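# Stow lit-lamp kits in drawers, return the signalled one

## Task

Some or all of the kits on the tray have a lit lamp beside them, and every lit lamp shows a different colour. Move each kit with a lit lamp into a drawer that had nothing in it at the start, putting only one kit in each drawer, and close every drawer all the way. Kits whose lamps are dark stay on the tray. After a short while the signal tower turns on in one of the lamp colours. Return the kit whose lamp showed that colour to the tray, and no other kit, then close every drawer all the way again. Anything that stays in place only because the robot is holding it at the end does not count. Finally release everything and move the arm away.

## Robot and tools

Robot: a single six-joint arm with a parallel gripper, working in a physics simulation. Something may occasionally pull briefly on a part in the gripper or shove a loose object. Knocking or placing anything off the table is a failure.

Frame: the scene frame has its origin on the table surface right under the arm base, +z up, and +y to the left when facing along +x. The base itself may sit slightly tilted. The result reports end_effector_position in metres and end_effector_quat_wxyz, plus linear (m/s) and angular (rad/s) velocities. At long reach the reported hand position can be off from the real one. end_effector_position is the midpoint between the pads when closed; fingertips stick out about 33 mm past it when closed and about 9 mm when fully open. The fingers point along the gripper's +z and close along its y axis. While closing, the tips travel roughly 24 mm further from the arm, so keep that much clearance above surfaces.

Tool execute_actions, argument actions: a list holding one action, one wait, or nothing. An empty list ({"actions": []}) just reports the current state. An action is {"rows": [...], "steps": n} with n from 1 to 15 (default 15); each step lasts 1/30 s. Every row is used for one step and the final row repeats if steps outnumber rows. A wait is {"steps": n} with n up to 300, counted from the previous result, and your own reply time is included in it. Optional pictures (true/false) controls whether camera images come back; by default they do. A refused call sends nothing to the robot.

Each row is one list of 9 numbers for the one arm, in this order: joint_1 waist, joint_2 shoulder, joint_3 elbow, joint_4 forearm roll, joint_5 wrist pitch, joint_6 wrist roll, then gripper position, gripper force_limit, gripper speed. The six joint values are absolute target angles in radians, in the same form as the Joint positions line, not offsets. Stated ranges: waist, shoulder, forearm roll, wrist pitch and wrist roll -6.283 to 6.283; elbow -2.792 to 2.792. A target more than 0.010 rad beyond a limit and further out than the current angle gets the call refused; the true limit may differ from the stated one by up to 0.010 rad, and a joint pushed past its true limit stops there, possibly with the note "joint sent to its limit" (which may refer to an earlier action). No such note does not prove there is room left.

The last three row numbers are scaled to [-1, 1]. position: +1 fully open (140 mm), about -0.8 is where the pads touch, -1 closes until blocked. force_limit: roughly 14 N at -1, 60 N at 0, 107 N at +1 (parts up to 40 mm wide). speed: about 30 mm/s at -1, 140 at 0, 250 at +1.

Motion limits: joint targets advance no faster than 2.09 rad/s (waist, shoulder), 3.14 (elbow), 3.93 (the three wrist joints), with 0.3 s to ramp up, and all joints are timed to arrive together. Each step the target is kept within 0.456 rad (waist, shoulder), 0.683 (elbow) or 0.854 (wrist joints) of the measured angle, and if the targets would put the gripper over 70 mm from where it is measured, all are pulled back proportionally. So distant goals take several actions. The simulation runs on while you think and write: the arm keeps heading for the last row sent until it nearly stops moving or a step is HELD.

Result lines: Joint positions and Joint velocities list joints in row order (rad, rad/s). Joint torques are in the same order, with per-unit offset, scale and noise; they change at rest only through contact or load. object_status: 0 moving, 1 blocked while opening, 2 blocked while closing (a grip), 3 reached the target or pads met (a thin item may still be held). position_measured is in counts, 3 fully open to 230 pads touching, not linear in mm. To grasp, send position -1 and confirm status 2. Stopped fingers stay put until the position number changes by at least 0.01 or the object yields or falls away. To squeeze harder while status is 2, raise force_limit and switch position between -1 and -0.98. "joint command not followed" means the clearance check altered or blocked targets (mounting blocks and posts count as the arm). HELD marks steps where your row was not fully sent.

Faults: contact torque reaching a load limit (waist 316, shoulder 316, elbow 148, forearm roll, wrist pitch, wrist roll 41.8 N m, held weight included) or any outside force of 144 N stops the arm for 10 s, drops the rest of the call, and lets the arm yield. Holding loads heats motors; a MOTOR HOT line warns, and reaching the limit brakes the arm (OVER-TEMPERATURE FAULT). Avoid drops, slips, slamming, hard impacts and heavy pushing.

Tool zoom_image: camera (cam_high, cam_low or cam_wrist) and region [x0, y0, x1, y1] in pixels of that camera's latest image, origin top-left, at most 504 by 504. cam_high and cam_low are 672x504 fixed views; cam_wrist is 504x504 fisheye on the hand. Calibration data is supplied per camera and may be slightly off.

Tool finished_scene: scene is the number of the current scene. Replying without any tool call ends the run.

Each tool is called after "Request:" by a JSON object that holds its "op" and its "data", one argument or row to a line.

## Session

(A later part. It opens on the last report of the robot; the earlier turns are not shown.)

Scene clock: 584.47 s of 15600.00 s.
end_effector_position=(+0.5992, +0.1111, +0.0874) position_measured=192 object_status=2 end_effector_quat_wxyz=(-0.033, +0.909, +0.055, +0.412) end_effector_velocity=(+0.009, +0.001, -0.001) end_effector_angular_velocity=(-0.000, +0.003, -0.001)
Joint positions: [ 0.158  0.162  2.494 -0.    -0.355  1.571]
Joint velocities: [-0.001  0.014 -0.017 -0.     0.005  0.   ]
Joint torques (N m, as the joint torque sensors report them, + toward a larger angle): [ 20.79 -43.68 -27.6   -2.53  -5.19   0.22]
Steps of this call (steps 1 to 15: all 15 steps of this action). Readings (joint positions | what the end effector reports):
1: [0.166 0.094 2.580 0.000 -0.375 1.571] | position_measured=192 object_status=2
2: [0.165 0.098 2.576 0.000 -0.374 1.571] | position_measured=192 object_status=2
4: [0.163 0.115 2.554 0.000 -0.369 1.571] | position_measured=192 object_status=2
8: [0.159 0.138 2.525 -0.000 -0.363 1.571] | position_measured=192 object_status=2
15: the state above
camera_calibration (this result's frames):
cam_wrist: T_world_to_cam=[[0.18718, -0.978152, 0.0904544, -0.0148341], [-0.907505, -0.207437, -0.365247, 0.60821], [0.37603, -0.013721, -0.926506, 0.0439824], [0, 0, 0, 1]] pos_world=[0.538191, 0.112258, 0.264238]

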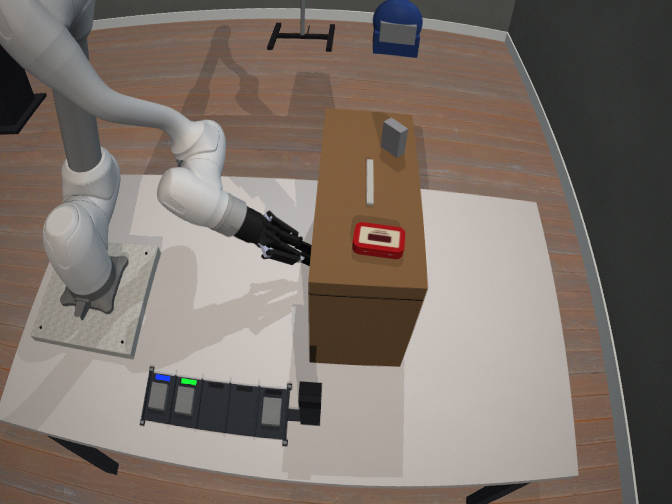

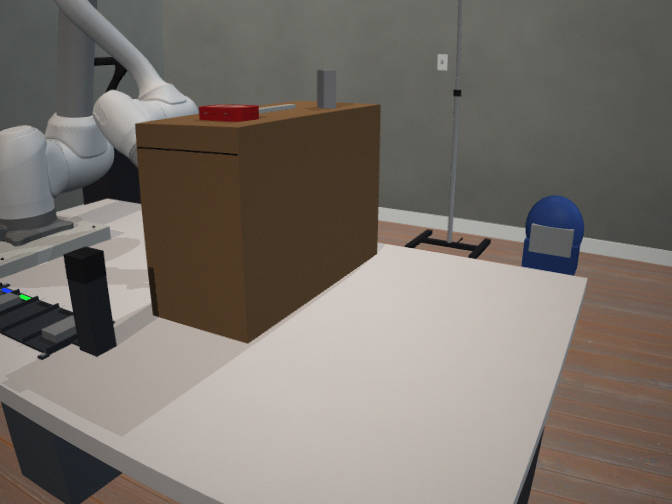

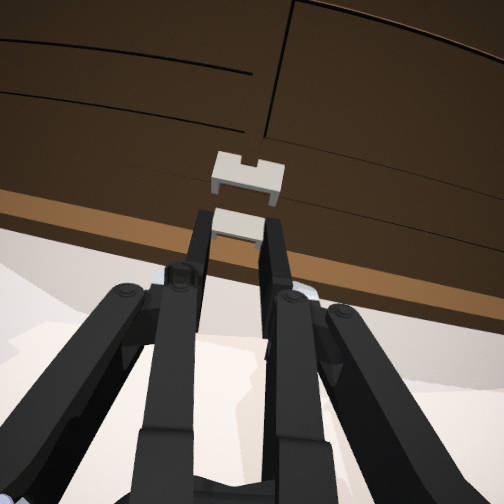

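Request:
{"op": "execute_actions", "data": {
  "actions": [
    {"rows":[[0.158,0.167,2.488,0,-0.355,1.571,-1,-0.4,0],[0.158,0.167,2.488,0,-0.355,1.571,-1,-0.4,0],[0.158,0.167,2.488,0,-0.355,1.571,-1,-0.4,0],[0.158,0.167,2.488,0,-0.355,1.571,-1,-0.4,0],[0.158,0.167,2.488,0,-0.355,1.571,-1,-0.4,0],[0.158,0.165,2.49,0,-0.355,1.571,0,-0.4,0]],"steps":15}
  ]
}}

Request:
{"op": "execute_actions", "data": {
  "actions": [
    {"rows":[[0.162,0.03,2.54,0,-0.27,1.571,0,0,0]],"steps":12}
  ]
}}

Request:
{"op": "execute_actions", "data": {
  "actions": [
    {"rows":[[0.34,-0.15,2.46,0,-0.01,1.571,0,0,0],[0.34,-0.15,2.46,0,-0.01,1.571,0,0,0],[0.34,-0.15,2.46,0,-0.01,1.571,0,0,0],[0.34,-0.15,2.46,0,-0.01,1.571,0,0,0],[0.34,-0.15,2.46,0,-0.01,1.571,0,0,0],[0.34,-0.15,2.46,0,-0.01,1.571,0,0,0],[0.34,-0.15,2.46,0,-0.01,1.571,0,0,0],[0.34,-0.15,2.46,0,-0.01,1.571,0,0,0],[0.34,-0.15,2.46,0,-0.01,1.571,0,0,0],[0.34,-0.094,2.417,0,-0.023,1.571,0,0,0]],"steps":15}
  ]
}}

Request:
{"op": "execute_actions", "data": {
  "actions": [
    {"rows":[[0.34,-0.03,2.402,0,-0.072,1.571,0,0,0]],"steps":12}
  ]
}}

Scene clock: 599.63 s of 15600.00 s.
end_effector_position=(+0.6014, +0.1118, +0.0872) position_measured=131 object_status=0 end_effector_quat_wxyz=(-0.033, +0.909, +0.056, +0.412) end_effector_velocity=(-0.000, -0.000, +0.001) end_effector_angular_velocity=(+0.001, -0.000, -0.001)
Joint positions: [ 0.158  0.165  2.49  -0.    -0.355  1.571]
Joint velocities: [-0.    -0.002  0.001 -0.     0.001  0.001]
Joint torques (N m, as the joint torque sensors report them, + toward a larger angle): [ -7.26 -41.07 -30.52   3.13  -5.     0.01]
Steps of this call (steps 1 to 15: the robot went on to your last target; steps 16 to 90: nothing new was sent; then 11.67 s passed at rest; steps 91 to 105: all 15 steps of this action). Readings (joint positions | what the end effector reports):
91: [0.158 0.162 2.493 -0.000 -0.355 1.571] | position_measured=192 object_status=2
92: [0.158 0.164 2.491 -0.000 -0.355 1.571] | position_measured=192 object_status=2
94: [0.158 0.167 2.488 -0.000 -0.355 1.571] | position_measured=192 object_status=2
98: [0.158 0.166 2.489 -0.000 -0.355 1.571] | position_measured=185 object_status=0
105: the state above
camera_calibration (this result's frames):
cam_wrist: T_world_to_cam=[[0.187759, -0.97804, 0.0904717, -0.0149436], [-0.907308, -0.207983, -0.365425, 0.610261], [0.376217, -0.0134739, -0.926434, 0.0428256], [0, 0, 0, 1]] pos_world=[0.540388, 0.112885, 0.264032]

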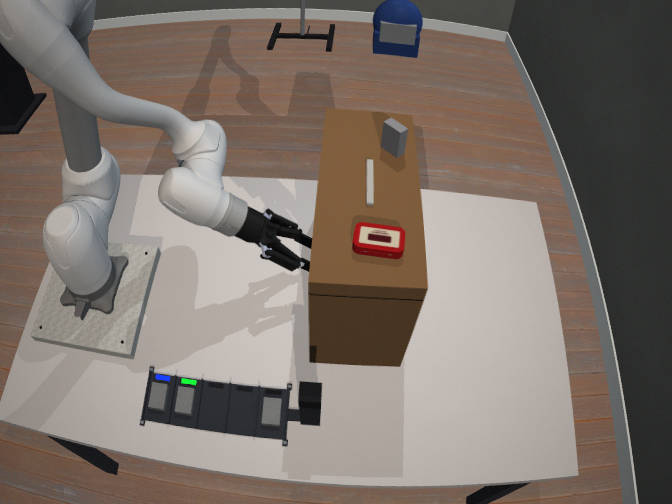

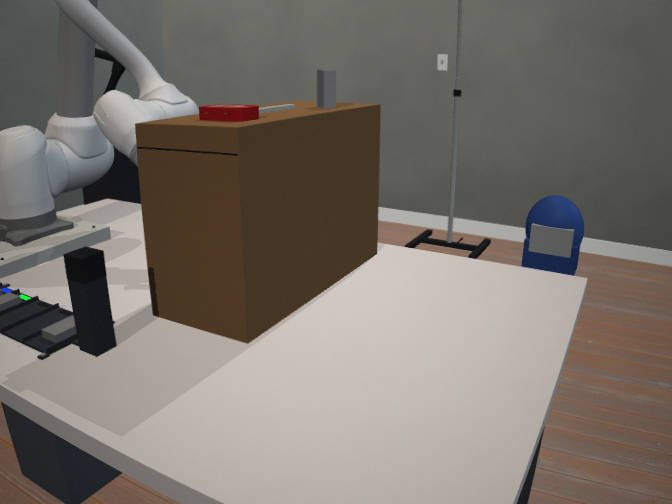

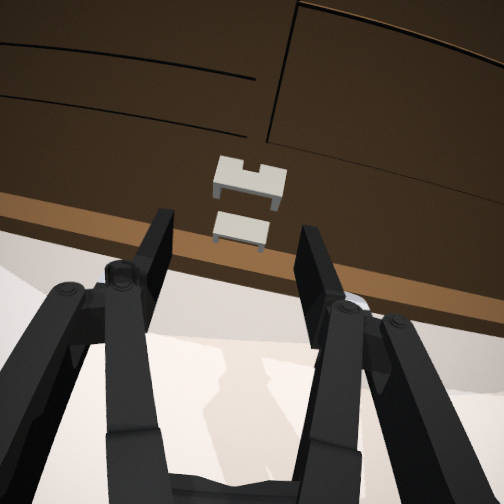

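Scene clock: 600.03 s of 15600.00 s.
end_effector_position=(+0.5589, +0.1079, +0.1188) position_measured=129 object_status=3 end_effector_quat_wxyz=(-0.034, +0.909, +0.057, +0.412) end_effector_velocity=(-0.000, -0.001, -0.000) end_effector_angular_velocity=(-0.001, +0.002, -0.000)
Joint positions: [ 0.162  0.03   2.54  -0.    -0.27   1.571]
Joint velocities: [-0.001 -0.    -0.    -0.     0.003 -0.001]
Joint torques (N m, as the joint torque sensors report them, + toward a larger angle): [ -0.82 -26.9  -24.83   2.32  -1.67   0.24]
Steps of this call (steps 1 to 12: all 12 steps of this action). Readings (joint positions | what the end effector reports):
1: [0.158 0.165 2.490 -0.000 -0.355 1.571] | position_measured=129 object_status=0
2: [0.158 0.162 2.491 -0.000 -0.354 1.571] | position_measured=129 object_status=0
4: [0.159 0.134 2.501 -0.000 -0.336 1.571] | position_measured=129 object_status=0
8: [0.162 0.040 2.536 -0.000 -0.277 1.571] | position_measured=129 object_status=3
12: the state above
camera_calibration (this result's frames):
cam_wrist: T_world_to_cam=[[0.191226, -0.977365, 0.0904992, -0.0156588], [-0.906605, -0.211208, -0.36532, 0.582351], [0.376165, -0.0121884, -0.926473, 0.0879685], [0, 0, 0, 1]] pos_world=[0.497866, 0.108765, 0.295662]

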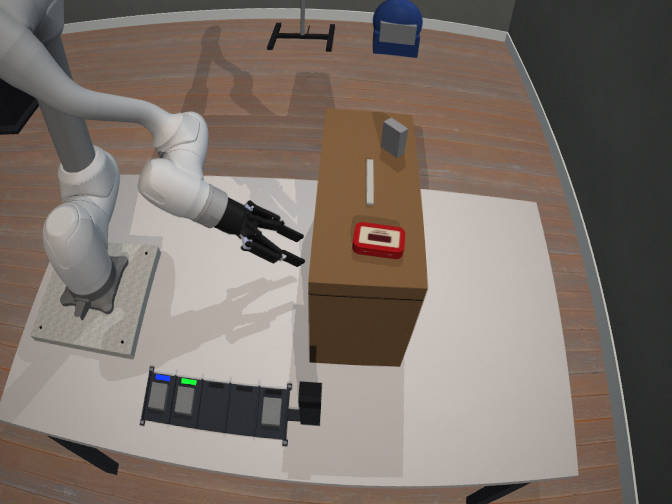

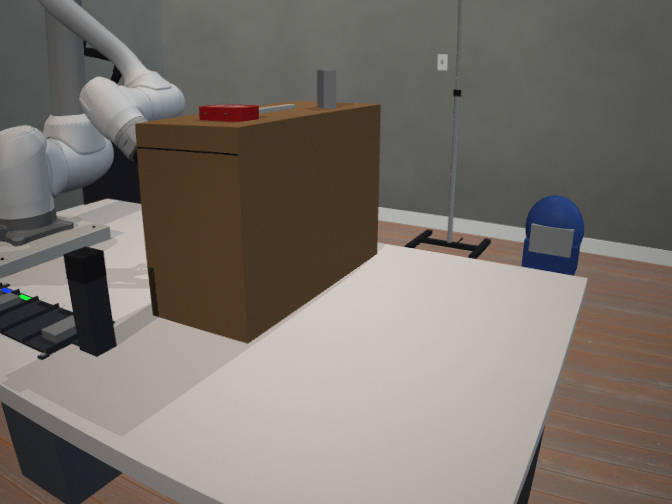

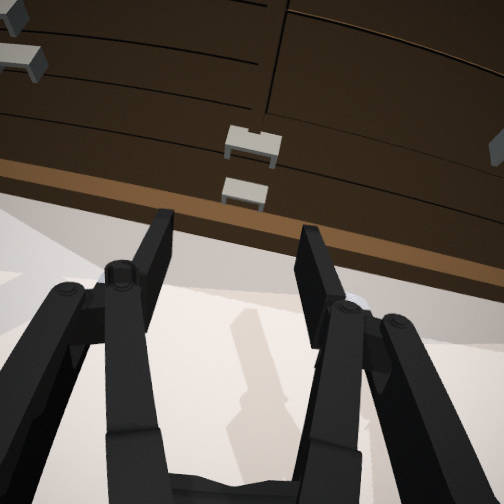

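Scene clock: 600.53 s of 15600.00 s.
end_effector_position=(+0.5552, +0.2119, +0.2156) position_measured=129 object_status=3 end_effector_quat_wxyz=(-0.070, +0.897, +0.138, +0.415) end_effector_velocity=(+0.078, +0.028, -0.223) end_effector_angular_velocity=(-0.113, +0.352, +0.005)
Joint positions: [ 0.34  -0.114  2.42  -0.    -0.022  1.571]
Joint velocities: [ 0.     0.506 -0.105  0.    -0.031 -0.001]
Joint torques (N m, as the joint torque sensors report them, + toward a larger angle): [ -3.69 -13.67 -24.27   2.61  -1.11   0.08]
Steps of this call (steps 1 to 15: all 15 steps of this action). Readings (joint positions | what the end effector reports):
1: [0.162 0.030 2.540 -0.000 -0.270 1.571] | position_measured=129 object_status=3
2: [0.165 0.027 2.539 -0.000 -0.265 1.571] | position_measured=129 object_status=3
4: [0.192 -0.000 2.527 -0.000 -0.225 1.571] | position_measured=129 object_status=3
8: [0.285 -0.095 2.485 -0.000 -0.090 1.571] | position_measured=129 object_status=3
15: the state above
camera_calibration (this result's frames):
cam_wrist: T_world_to_cam=[[0.35947, -0.928464, 0.0934714, -0.0264715], [-0.84847, -0.366898, -0.381424, 0.640477], [0.388433, 0.0578028, -0.919662, 0.157138], [0, 0, 0, 1]] pos_world=[0.491903, 0.201329, 0.391282]

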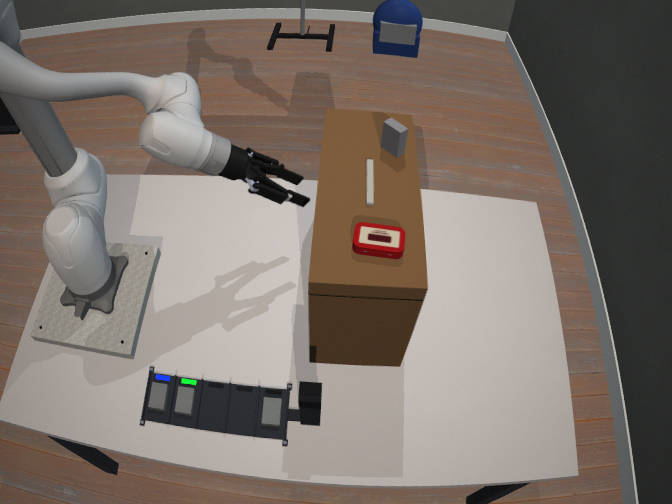

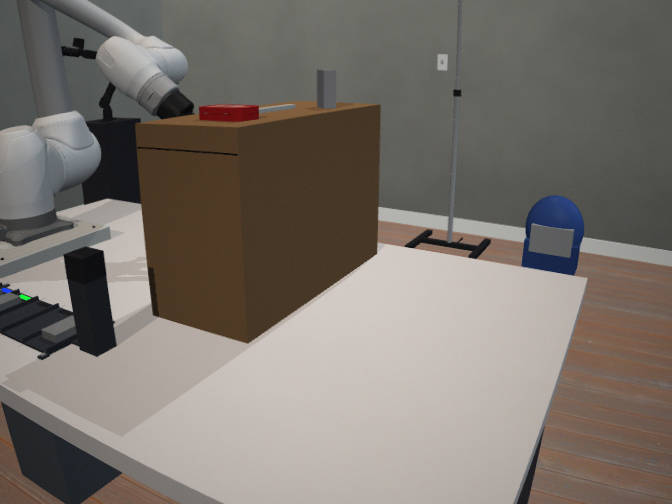

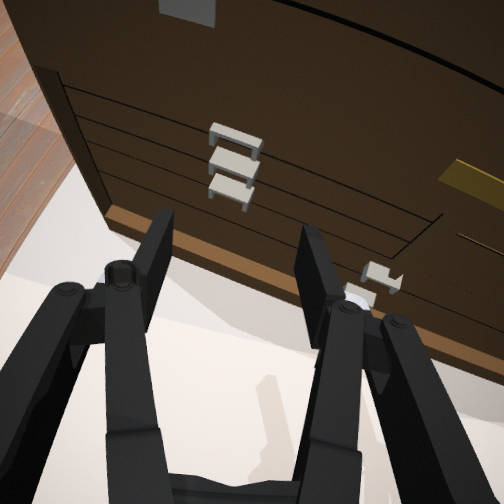

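Scene clock: 600.93 s of 15600.00 s.
end_effector_position=(+0.5771, +0.2192, +0.1895) position_measured=129 object_status=3 end_effector_quat_wxyz=(-0.069, +0.900, +0.138, +0.408) end_effector_velocity=(-0.000, +0.000, -0.001) end_effector_angular_velocity=(-0.000, +0.002, +0.001)
Joint positions: [ 0.34  -0.03   2.402 -0.    -0.072  1.571]
Joint velocities: [ 0.001  0.001 -0.    -0.001  0.001  0.001]
Joint torques (N m, as the joint torque sensors report them, + toward a larger angle): [ -1.68 -28.93 -30.98   3.21  -1.95  -0.05]
Steps of this call (steps 1 to 12: all 12 steps of this action). Readings (joint positions | what the end effector reports):
1: [0.340 -0.100 2.418 -0.000 -0.023 1.571] | position_measured=129 object_status=3
2: [0.340 -0.089 2.416 -0.000 -0.025 1.571] | position_measured=129 object_status=3
4: [0.340 -0.052 2.409 -0.000 -0.048 1.571] | position_measured=129 object_status=3
8: [0.340 -0.030 2.402 -0.000 -0.072 1.571] | position_measured=129 object_status=3
12: the state above
camera_calibration (this result's frames):
cam_wrist: T_world_to_cam=[[0.360985, -0.927966, 0.0925675, -0.0258966], [-0.853792, -0.368787, -0.367472, 0.652694], [0.375139, 0.0536183, -0.925417, 0.133877], [0, 0, 0, 1]] pos_world=[0.516391, 0.209496, 0.366136]

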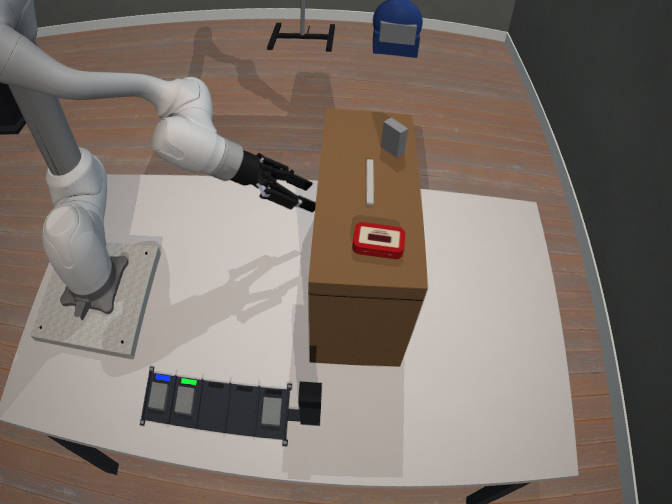

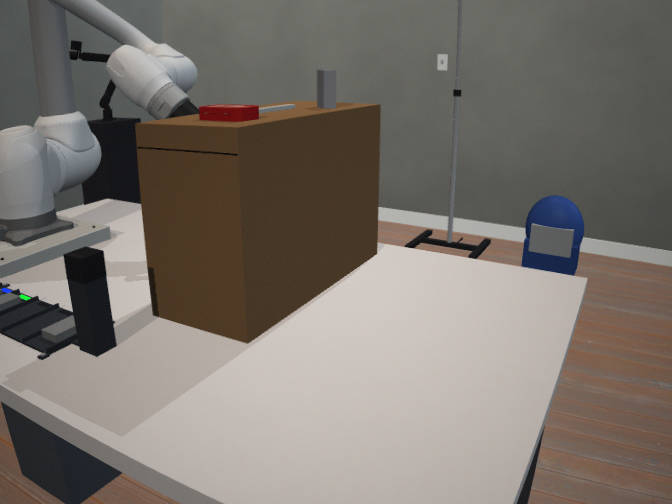

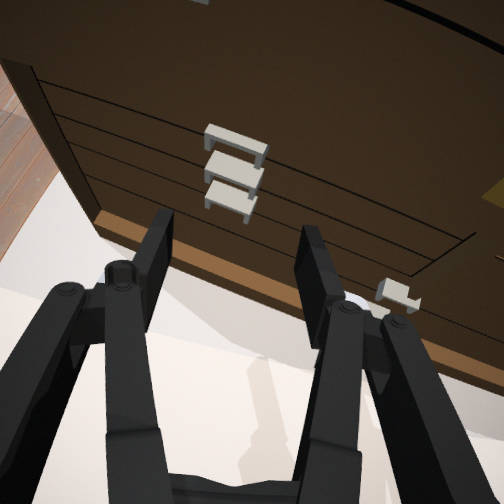

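Request:
{"op": "execute_actions", "data": {
  "actions": [
    {"rows":[[0.339,0.025,2.39,0,-0.115,1.571,-0.2,0,0]],"steps":15}
  ]
}}

Scene clock: 606.40 s of 15600.00 s.
end_effector_position=(+0.5932, +0.2240, +0.1733) position_measured=154 object_status=3 end_effector_quat_wxyz=(-0.069, +0.900, +0.138, +0.408) end_effector_velocity=(-0.000, -0.000, -0.000) end_effector_angular_velocity=(+0.000, +0.002, -0.001)
Joint positions: [ 0.339  0.025  2.39  -0.    -0.115  1.571]
Joint velocities: [ 0.    -0.    -0.     0.     0.002  0.001]
Joint torques (N m, as the joint torque sensors report them, + toward a larger angle): [ -2.12 -32.97 -32.04   3.03  -2.8    0.01]
Steps of this call (steps 1 to 15: the robot went on to your last target; steps 16 to 90: nothing new was sent; then 1.97 s passed at rest; steps 91 to 105: all 15 steps of this action). Readings (joint positions | what the end effector reports):
91: [0.340 -0.030 2.402 -0.000 -0.072 1.571] | position_measured=129 object_status=0
92: [0.340 -0.027 2.401 -0.000 -0.074 1.571] | position_measured=131 object_status=0
94: [0.340 -0.000 2.396 -0.000 -0.095 1.571] | position_measured=146 object_status=0
98: [0.339 0.025 2.390 -0.000 -0.115 1.571] | position_measured=154 object_status=0
105: the state above
camera_calibration (this result's frames):
cam_wrist: T_world_to_cam=[[0.360183, -0.92828, 0.0925488, -0.0252279], [-0.854163, -0.368049, -0.367349, 0.662226], [0.375065, 0.0532612, -0.925467, 0.112801], [0, 0, 0, 1]] pos_world=[0.532427, 0.214305, 0.349997]

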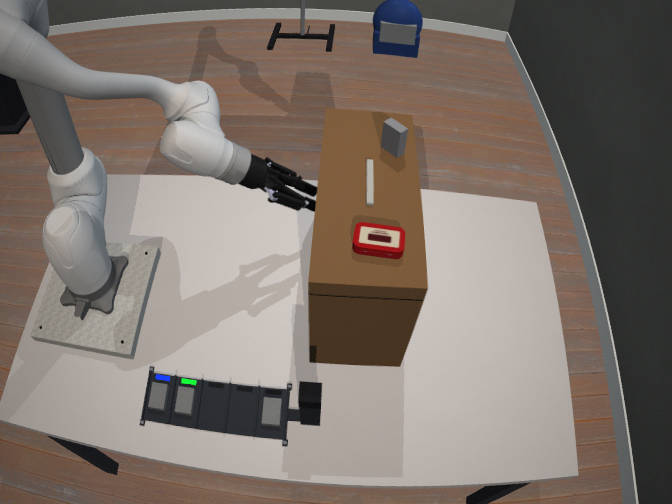

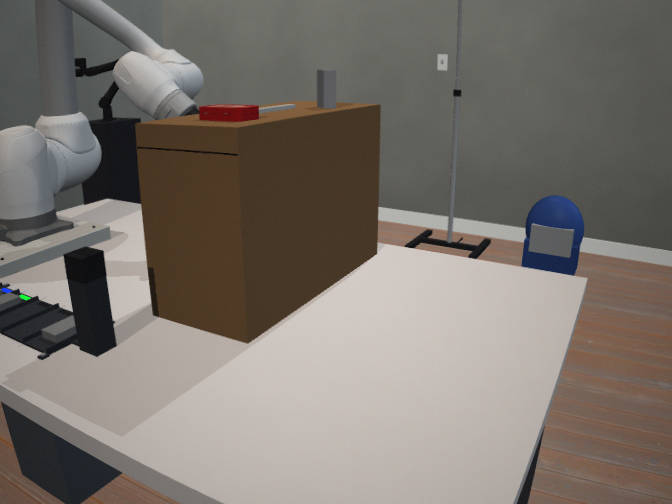

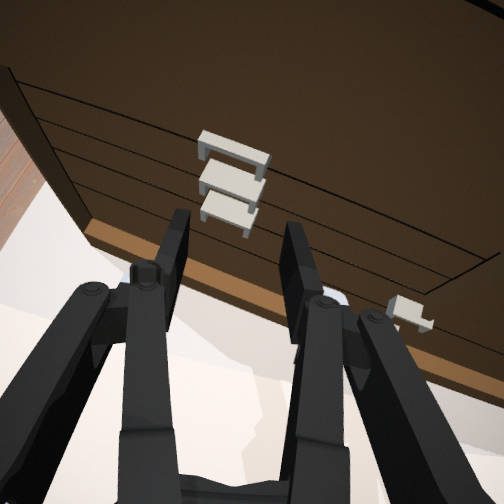

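Request:
{"op": "execute_actions", "data": {
  "actions": [
    {"rows":[[0.341,0.04,2.385,0,-0.125,1.571,-0.2,-0.4,0.5]],"steps":15}
  ]
}}

Scene clock: 626.67 s of 15600.00 s.
end_effector_position=(+0.5976, +0.2267, +0.1694) position_measured=154 object_status=3 end_effector_quat_wxyz=(-0.070, +0.900, +0.139, +0.408) end_effector_velocity=(-0.000, -0.000, -0.000) end_effector_angular_velocity=(-0.000, +0.001, -0.001)
Joint positions: [ 0.341  0.04   2.385 -0.    -0.125  1.571]
Joint velocities: [-0.    -0.    -0.    -0.     0.001  0.   ]
Joint torques (N m, as the joint torque sensors report them, + toward a larger angle): [  4.91 -20.86 -43.     1.85  -6.12  -0.53]
Steps of this call (steps 1 to 15: the robot went on to your last target; steps 16 to 90: nothing new was sent; then 16.77 s passed at rest; steps 91 to 105: all 15 steps of this action). Readings (joint positions | what the end effector reports):
91: [0.339 0.025 2.390 -0.000 -0.115 1.571] | position_measured=154 object_status=3
92: [0.339 0.028 2.389 -0.000 -0.117 1.571] | position_measured=154 object_status=3
94: [0.340 0.039 2.386 -0.000 -0.124 1.571] | position_measured=154 object_status=3
98: [0.341 0.040 2.385 -0.000 -0.125 1.571] | position_measured=154 object_status=3
105: the state above
camera_calibration (this result's frames):
cam_wrist: T_world_to_cam=[[0.361912, -0.927605, 0.0925694, -0.0251292], [-0.853483, -0.36965, -0.367323, 0.665534], [0.374949, 0.0539322, -0.925476, 0.10725], [0, 0, 0, 1]] pos_world=[0.536904, 0.21692, 0.346049]

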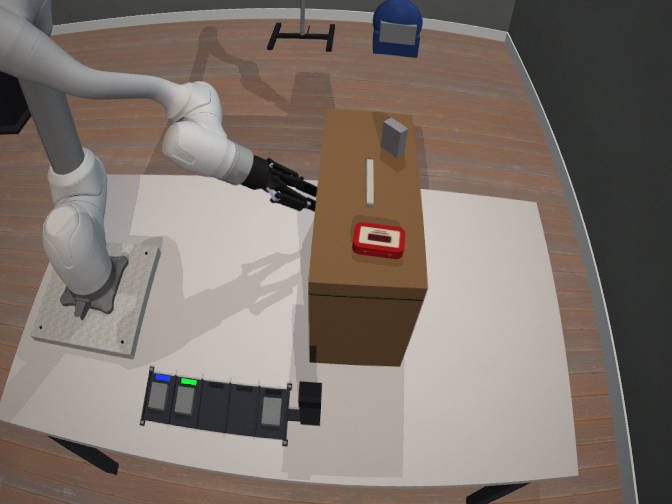

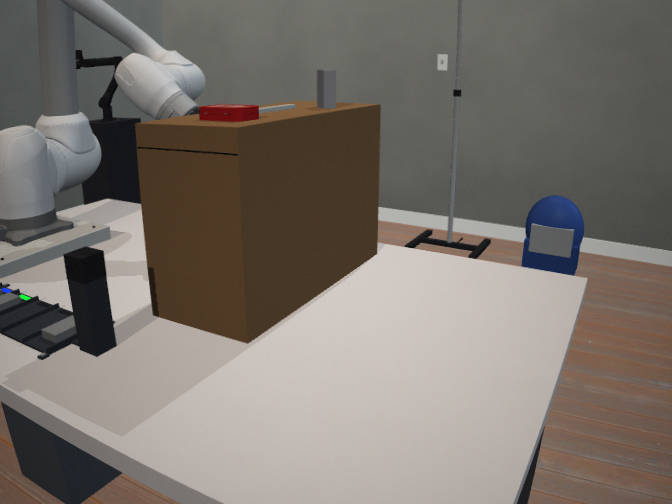

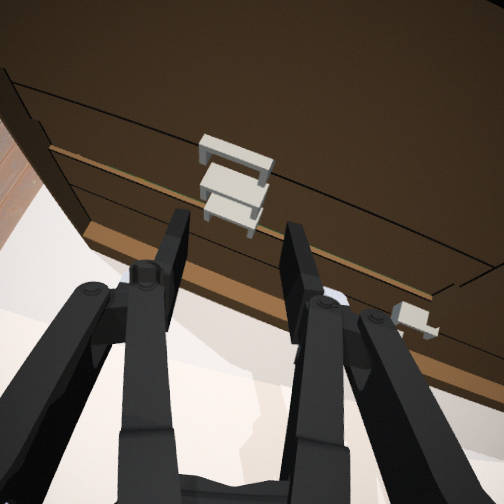

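Request:
{"op": "execute_actions", "data": {
  "actions": [
    {"rows":[[0.341,0.05,2.382,0,-0.132,1.571,-0.2,-0.4,0.5],[0.341,0.05,2.382,0,-0.132,1.571,-0.2,-0.4,0.5],[0.341,0.05,2.382,0,-0.132,1.571,-0.2,-0.4,0.5],[0.341,0.05,2.382,0,-0.132,1.571,-0.2,-0.4,0.5],[0.341,0.05,2.382,0,-0.132,1.571,-1,-0.4,0.5]],"steps":15}
  ]
}}

Request:
{"op": "execute_actions", "data": {
  "actions": [
    {"steps":15}
  ]
}}

Scene clock: 636.17 s of 15600.00 s.
end_effector_position=(+0.6006, +0.2281, +0.1665) position_measured=191 object_status=2 end_effector_quat_wxyz=(-0.070, +0.900, +0.139, +0.408) end_effector_velocity=(-0.000, -0.000, +0.000) end_effector_angular_velocity=(-0.000, +0.001, -0.000)
Joint positions: [ 0.342  0.05   2.382  0.    -0.132  1.571]
Joint velocities: [-0.    -0.001 -0.     0.     0.002 -0.001]
Joint torques (N m, as the joint torque sensors report them, + toward a larger angle): [-51.72 -35.52 -47.49   7.67  -9.02   0.98]
Steps of this call (steps 1 to 15: the robot went on to your last target; steps 16 to 90: nothing new was sent; then 6.00 s passed at rest; steps 91 to 105: all 15 steps of this action). Readings (joint positions | what the end effector reports):
91: [0.341 0.040 2.385 0.000 -0.125 1.571] | position_measured=154 object_status=3
92: [0.341 0.043 2.384 0.000 -0.127 1.571] | position_measured=154 object_status=3
94: [0.341 0.049 2.382 0.000 -0.132 1.571] | position_measured=154 object_status=3
98: [0.341 0.050 2.382 0.000 -0.132 1.571] | position_measured=178 object_status=0
105: the state above
camera_calibration (this result's frames):
cam_wrist: T_world_to_cam=[[0.362532, -0.927363, 0.0925684, -0.0250252], [-0.85326, -0.370223, -0.367262, 0.667532], [0.374856, 0.0541594, -0.9255, 0.103447], [0, 0, 0, 1]] pos_world=[0.539873, 0.218326, 0.343216]

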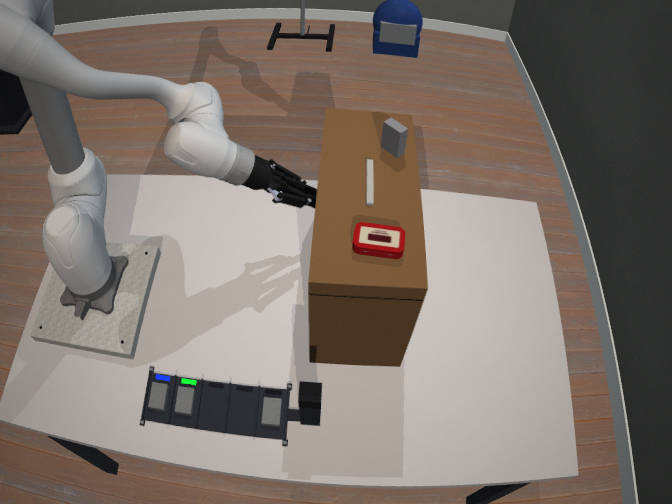

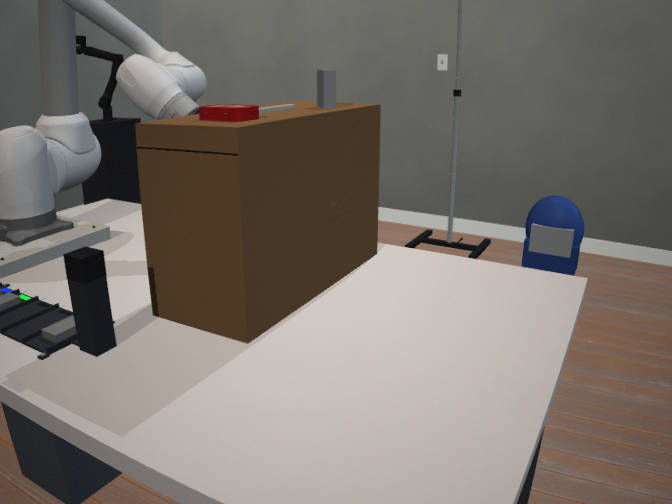

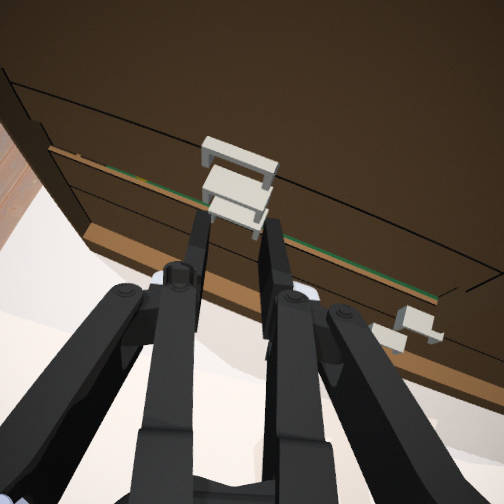

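Scene clock: 636.67 s of 15600.00 s.
end_effector_position=(+0.6007, +0.2278, +0.1666) position_measured=191 object_status=2 end_effector_quat_wxyz=(-0.070, +0.900, +0.139, +0.408) end_effector_velocity=(+0.000, -0.000, -0.000) end_effector_angular_velocity=(+0.000, -0.000, -0.000)
Joint positions: [ 0.341  0.05   2.382 -0.    -0.132  1.571]
Joint velocities: [-0.     0.001 -0.    -0.001 -0.001  0.   ]
Joint torques (N m, as the joint torque sensors report them, + toward a larger angle): [-57.95 -37.12 -48.42   8.43  -9.23   1.24]
Steps of this call (steps 1 to 15: the robot went on to your last target). Readings (joint positions | what the end effector reports):
1: [0.342 0.050 2.382 0.000 -0.132 1.571] | position_measured=191 object_status=2
2: [0.342 0.050 2.382 0.000 -0.132 1.571] | position_measured=191 object_status=2
4: [0.341 0.050 2.382 0.000 -0.132 1.571] | position_measured=191 object_status=2
8: [0.341 0.050 2.382 0.000 -0.132 1.571] | position_measured=191 object_status=2
15: the state above
The arm was judged still, so your last target was given up. Only a new action makes it travel on or press farther. Fingers that are still opening or closing keep moving.
camera_calibration (this result's frames):
cam_wrist: T_world_to_cam=[[0.36205, -0.927545, 0.092627, -0.0250752], [-0.853409, -0.369797, -0.367346, 0.667549], [0.374983, 0.053949, -0.925461, 0.103427], [0, 0, 0, 1]] pos_world=[0.539987, 0.218019, 0.343261]

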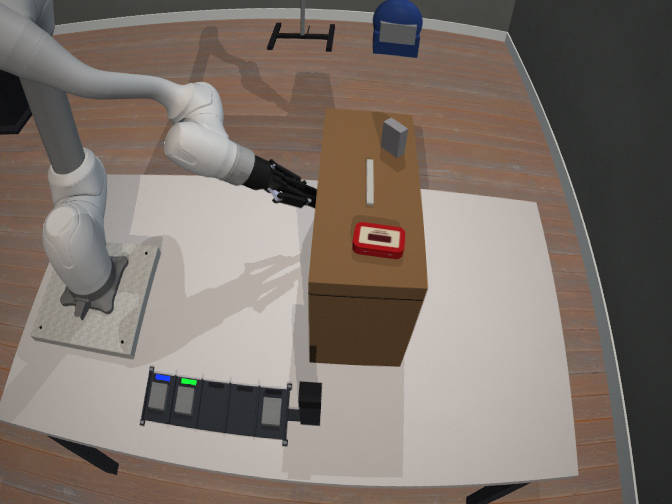

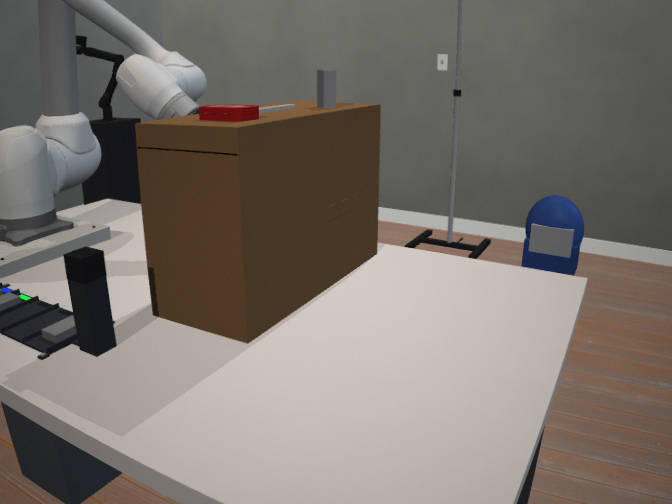

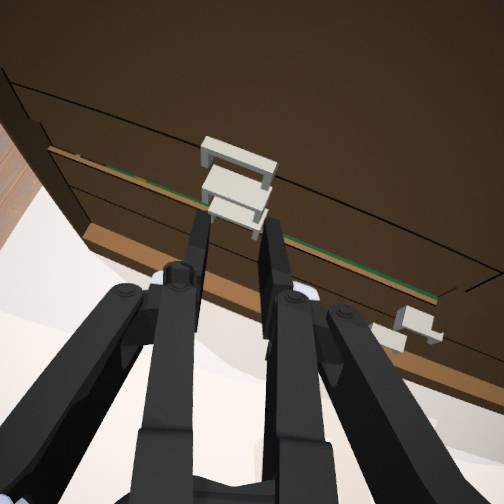

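Request:
{"op": "execute_actions", "data": {
  "actions": [
    {"rows":[[0.346,0.04,2.392,0,-0.132,1.571,-1,-0.4,0.5],[0.348,0.035,2.397,0,-0.132,1.571,-1,-0.4,0.5],[0.35,0.03,2.402,0,-0.132,1.571,-1,-0.4,0.5],[0.352,0.025,2.407,0,-0.132,1.571,-1,-0.4,0.5],[0.355,0.018,2.414,0,-0.132,1.571,-1,-0.4,0.5],[0.358,0.011,2.421,0,-0.132,1.571,-1,-0.4,0.5],[0.361,0.003,2.428,0,-0.132,1.571,-1,-0.4,0.5],[0.364,-0.004,2.436,0,-0.132,1.571,-1,-0.4,0.5],[0.367,-0.012,2.443,0,-0.131,1.571,-1,-0.4,0.5],[0.37,-0.02,2.451,0,-0.131,1.571,-1,-0.4,0.5],[0.373,-0.027,2.458,0,-0.131,1.571,-1,-0.4,0.5]],"steps":15}
  ]
}}

Scene clock: 647.03 s of 15600.00 s.
end_effector_position=(+0.5487, +0.2307, +0.1672) position_measured=195 object_status=2 end_effector_quat_wxyz=(-0.076, +0.897, +0.153, +0.407) end_effector_velocity=(-0.002, +0.002, -0.000) end_effector_angular_velocity=(-0.000, +0.000, +0.004)
Joint positions: [ 0.372 -0.027  2.458 -0.    -0.131  1.571]
Joint velocities: [ 0.004 -0.002  0.003  0.    -0.    -0.   ]
Joint torques (N m, as the joint torque sensors report them, + toward a larger angle): [ 52.43 -17.26 -41.04  -2.51  -5.27  -1.07]
Steps of this call (steps 1 to 90: nothing new was sent; then 6.87 s passed at rest; steps 91 to 105: all 15 steps of this action). Readings (joint positions | what the end effector reports):
91: [0.341 0.050 2.382 -0.000 -0.132 1.571] | position_measured=191 object_status=2
92: [0.342 0.047 2.384 -0.000 -0.132 1.571] | position_measured=191 object_status=2
94: [0.347 0.036 2.396 -0.000 -0.132 1.571] | position_measured=193 object_status=2
98: [0.357 0.012 2.420 -0.000 -0.132 1.571] | position_measured=195 object_status=0
105: the state above
camera_calibration (this result's frames):
cam_wrist: T_world_to_cam=[[0.390887, -0.915738, 0.0929026, -0.0221759], [-0.841232, -0.396387, -0.367704, 0.624023], [0.373546, 0.0655781, -0.925291, 0.121369], [0, 0, 0, 1]] pos_world=[0.488279, 0.219088, 0.343818]

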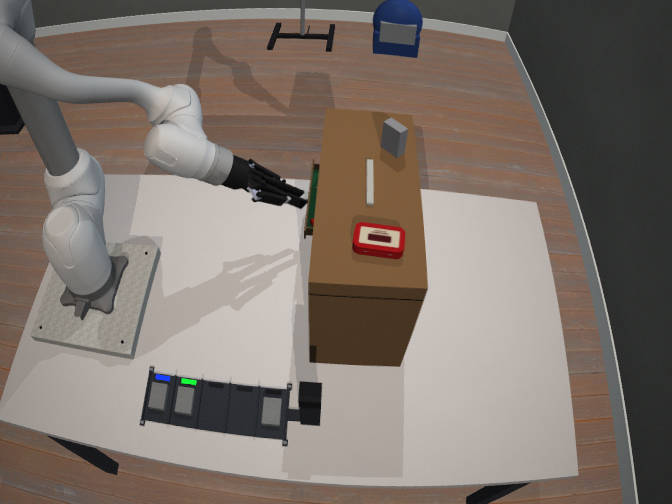

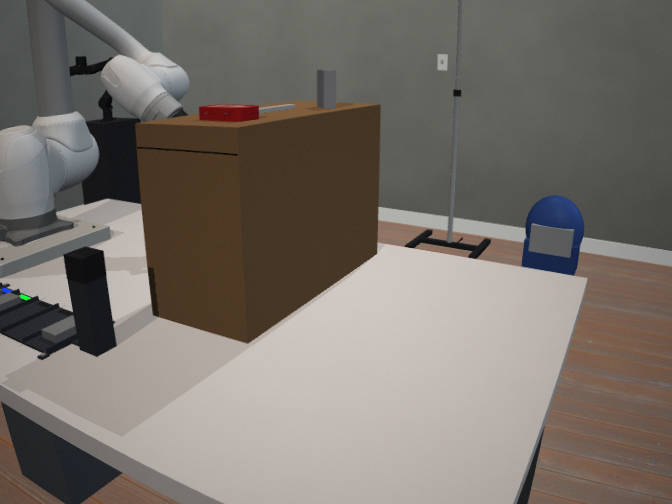

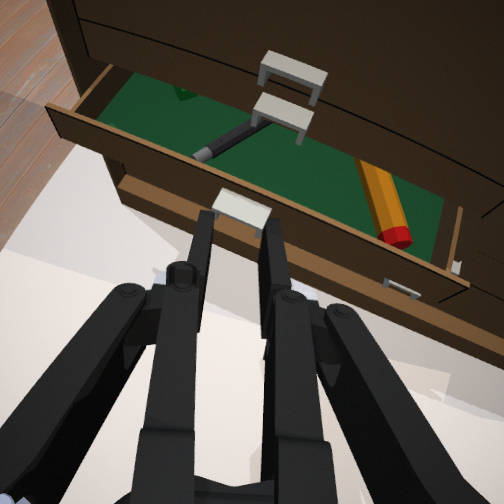

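Request:
{"op": "execute_actions", "data": {
  "actions": [
    {"rows":[[0.367,-0.02,2.451,0,-0.131,1.571,-1,-0.4,0.5],[0.364,-0.012,2.443,0,-0.131,1.571,-1,-0.4,0.5],[0.361,-0.004,2.436,0,-0.132,1.571,-1,-0.4,0.5],[0.358,0.003,2.428,0,-0.132,1.571,-1,-0.4,0.5],[0.355,0.011,2.421,0,-0.132,1.571,-1,-0.4,0.5],[0.353,0.018,2.414,0,-0.132,1.571,-1,-0.4,0.5],[0.351,0.025,2.407,0,-0.132,1.571,-1,-0.4,0.5],[0.349,0.03,2.402,0,-0.132,1.571,-1,-0.4,0.5],[0.347,0.035,2.397,0,-0.132,1.571,-1,-0.4,0.5],[0.345,0.04,2.392,0,-0.132,1.571,-1,-0.4,0.5],[0.344,0.046,2.386,0,-0.132,1.571,-1,-0.4,0.5],[0.343,0.051,2.381,0,-0.132,1.571,-1,-0.4,0.5],[0.343,0.053,2.379,0,-0.132,1.571,-1,-0.4,0.5],[0.343,0.053,2.379,0,-0.132,1.571,-1,-0.4,0.5],[0.343,0.053,2.379,0,-0.132,1.571,-0.2,-0.4,0.5]],"steps":15}
  ]
}}

Request:
{"op": "execute_actions", "data": {
  "actions": [
    {"rows":[[0.345,0.0,2.40,0,-0.10,1.571,-0.2,-0.4,0.5]],"steps":15}
  ]
}}

Scene clock: 653.07 s of 15600.00 s.
end_effector_position=(+0.6012, +0.2296, +0.1664) position_measured=195 object_status=0 end_effector_quat_wxyz=(-0.070, +0.900, +0.140, +0.408) end_effector_velocity=(+0.020, +0.002, -0.002) end_effector_angular_velocity=(-0.000, +0.003, -0.007)
Joint positions: [ 0.343  0.052  2.38   0.    -0.132  1.571]
Joint velocities: [-0.006  0.034 -0.032  0.     0.     0.   ]
Joint torques (N m, as the joint torque sensors report them, + toward a larger angle): [-17.11 -28.73 -45.74   4.19  -8.3    0.18]
Steps of this call (steps 1 to 15: the robot went on to your last target; steps 16 to 90: nothing new was sent; then 2.53 s passed at rest; steps 91 to 105: all 15 steps of this action). Readings (joint positions | what the end effector reports):
91: [0.373 -0.027 2.458 0.000 -0.131 1.571] | position_measured=195 object_status=2
92: [0.371 -0.025 2.456 -0.000 -0.131 1.571] | position_measured=195 object_status=2
94: [0.365 -0.013 2.444 0.000 -0.131 1.571] | position_measured=195 object_status=2
98: [0.354 0.017 2.415 0.000 -0.132 1.571] | position_measured=195 object_status=2
105: the state above
camera_calibration (this result's frames):
cam_wrist: T_world_to_cam=[[0.364296, -0.926665, 0.0926291, -0.0251206], [-0.852595, -0.371876, -0.367138, 0.66848], [0.374661, 0.0547718, -0.925543, 0.102962], [0, 0, 0, 1]] pos_world=[0.540518, 0.219674, 0.343047]

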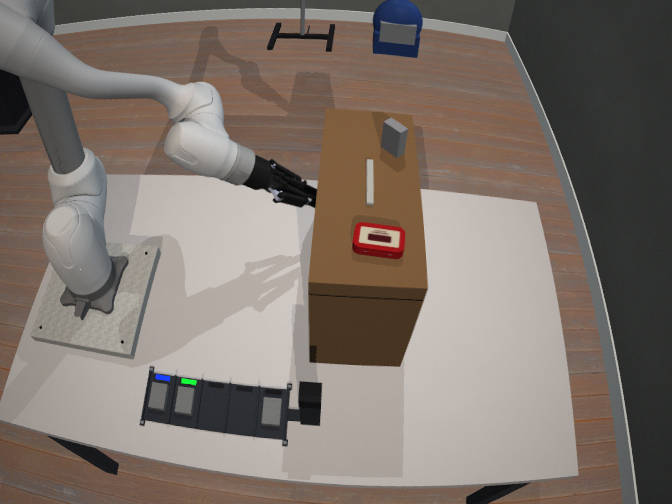

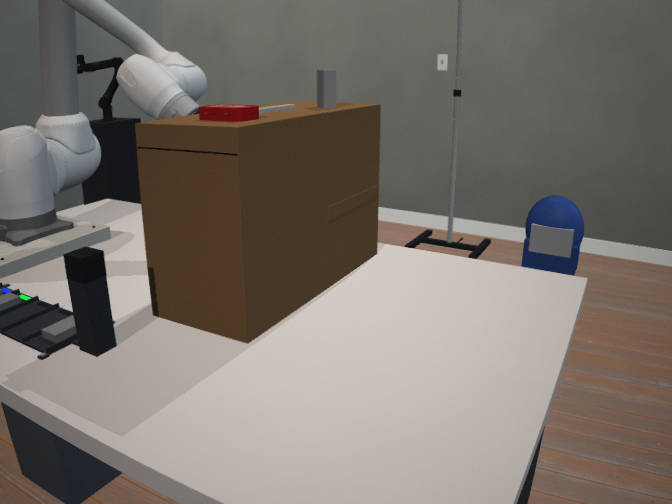

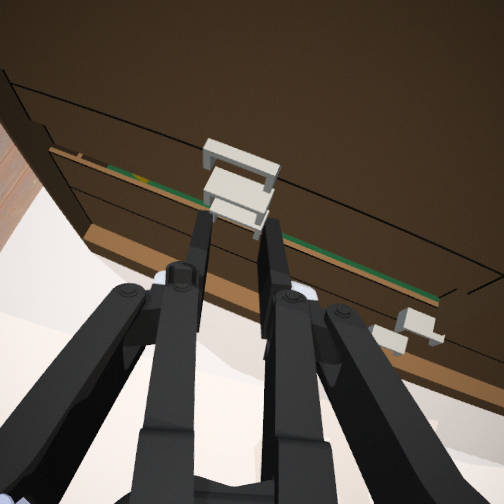

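Scene clock: 653.57 s of 15600.00 s.
end_effector_position=(+0.5830, +0.2245, +0.1790) position_measured=154 object_status=3 end_effector_quat_wxyz=(-0.070, +0.899, +0.140, +0.408) end_effector_velocity=(-0.001, -0.000, -0.001) end_effector_angular_velocity=(-0.002, +0.002, +0.001)
Joint positions: [ 0.345  0.     2.4    0.    -0.1    1.571]
Joint velocities: [ 0.     0.     0.001 -0.     0.002 -0.001]
Joint torques (N m, as the joint torque sensors report them, + toward a larger angle): [ -1.91 -30.04 -30.2    3.17  -1.87   0.18]
Steps of this call (steps 1 to 15: all 15 steps of this action). Readings (joint positions | what the end effector reports):
1: [0.343 0.053 2.380 0.000 -0.132 1.571] | position_measured=195 object_status=0
2: [0.343 0.051 2.380 0.000 -0.130 1.571] | position_measured=186 object_status=0
4: [0.343 0.026 2.389 0.000 -0.115 1.571] | position_measured=160 object_status=0
8: [0.345 0.000 2.400 0.000 -0.100 1.571] | position_measured=154 object_status=0
15: the state above
camera_calibration (this result's frames):
cam_wrist: T_world_to_cam=[[0.365627, -0.926137, 0.0926629, -0.0252906], [-0.851954, -0.373098, -0.367386, 0.65569], [0.374822, 0.0553817, -0.925441, 0.121546], [0, 0, 0, 1]] pos_world=[0.522307, 0.214483, 0.355719]

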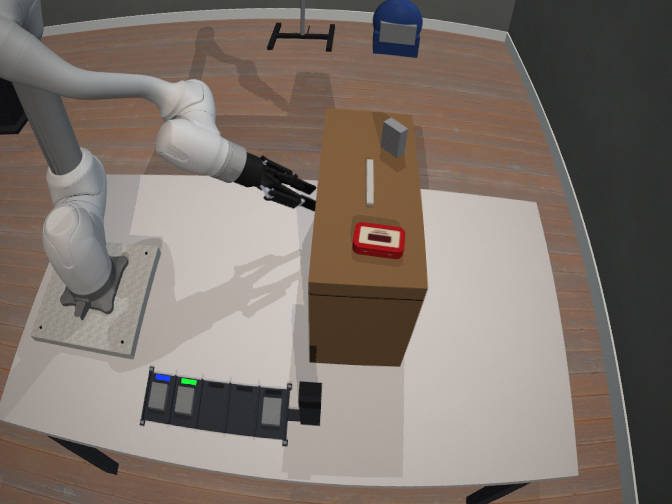

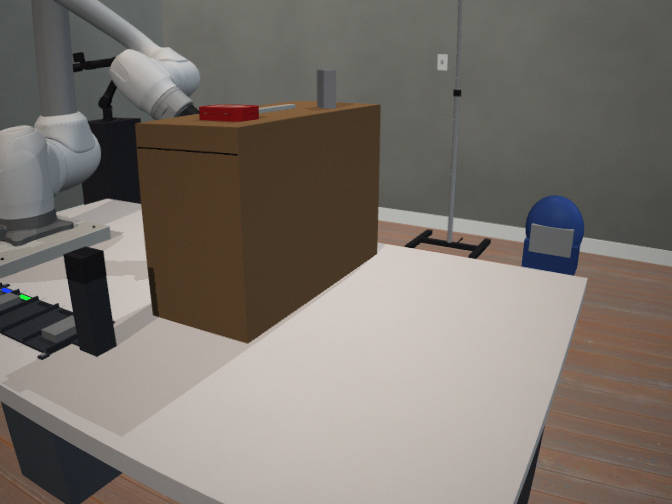

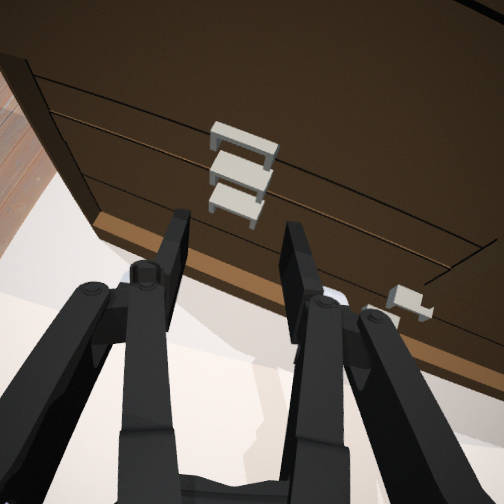

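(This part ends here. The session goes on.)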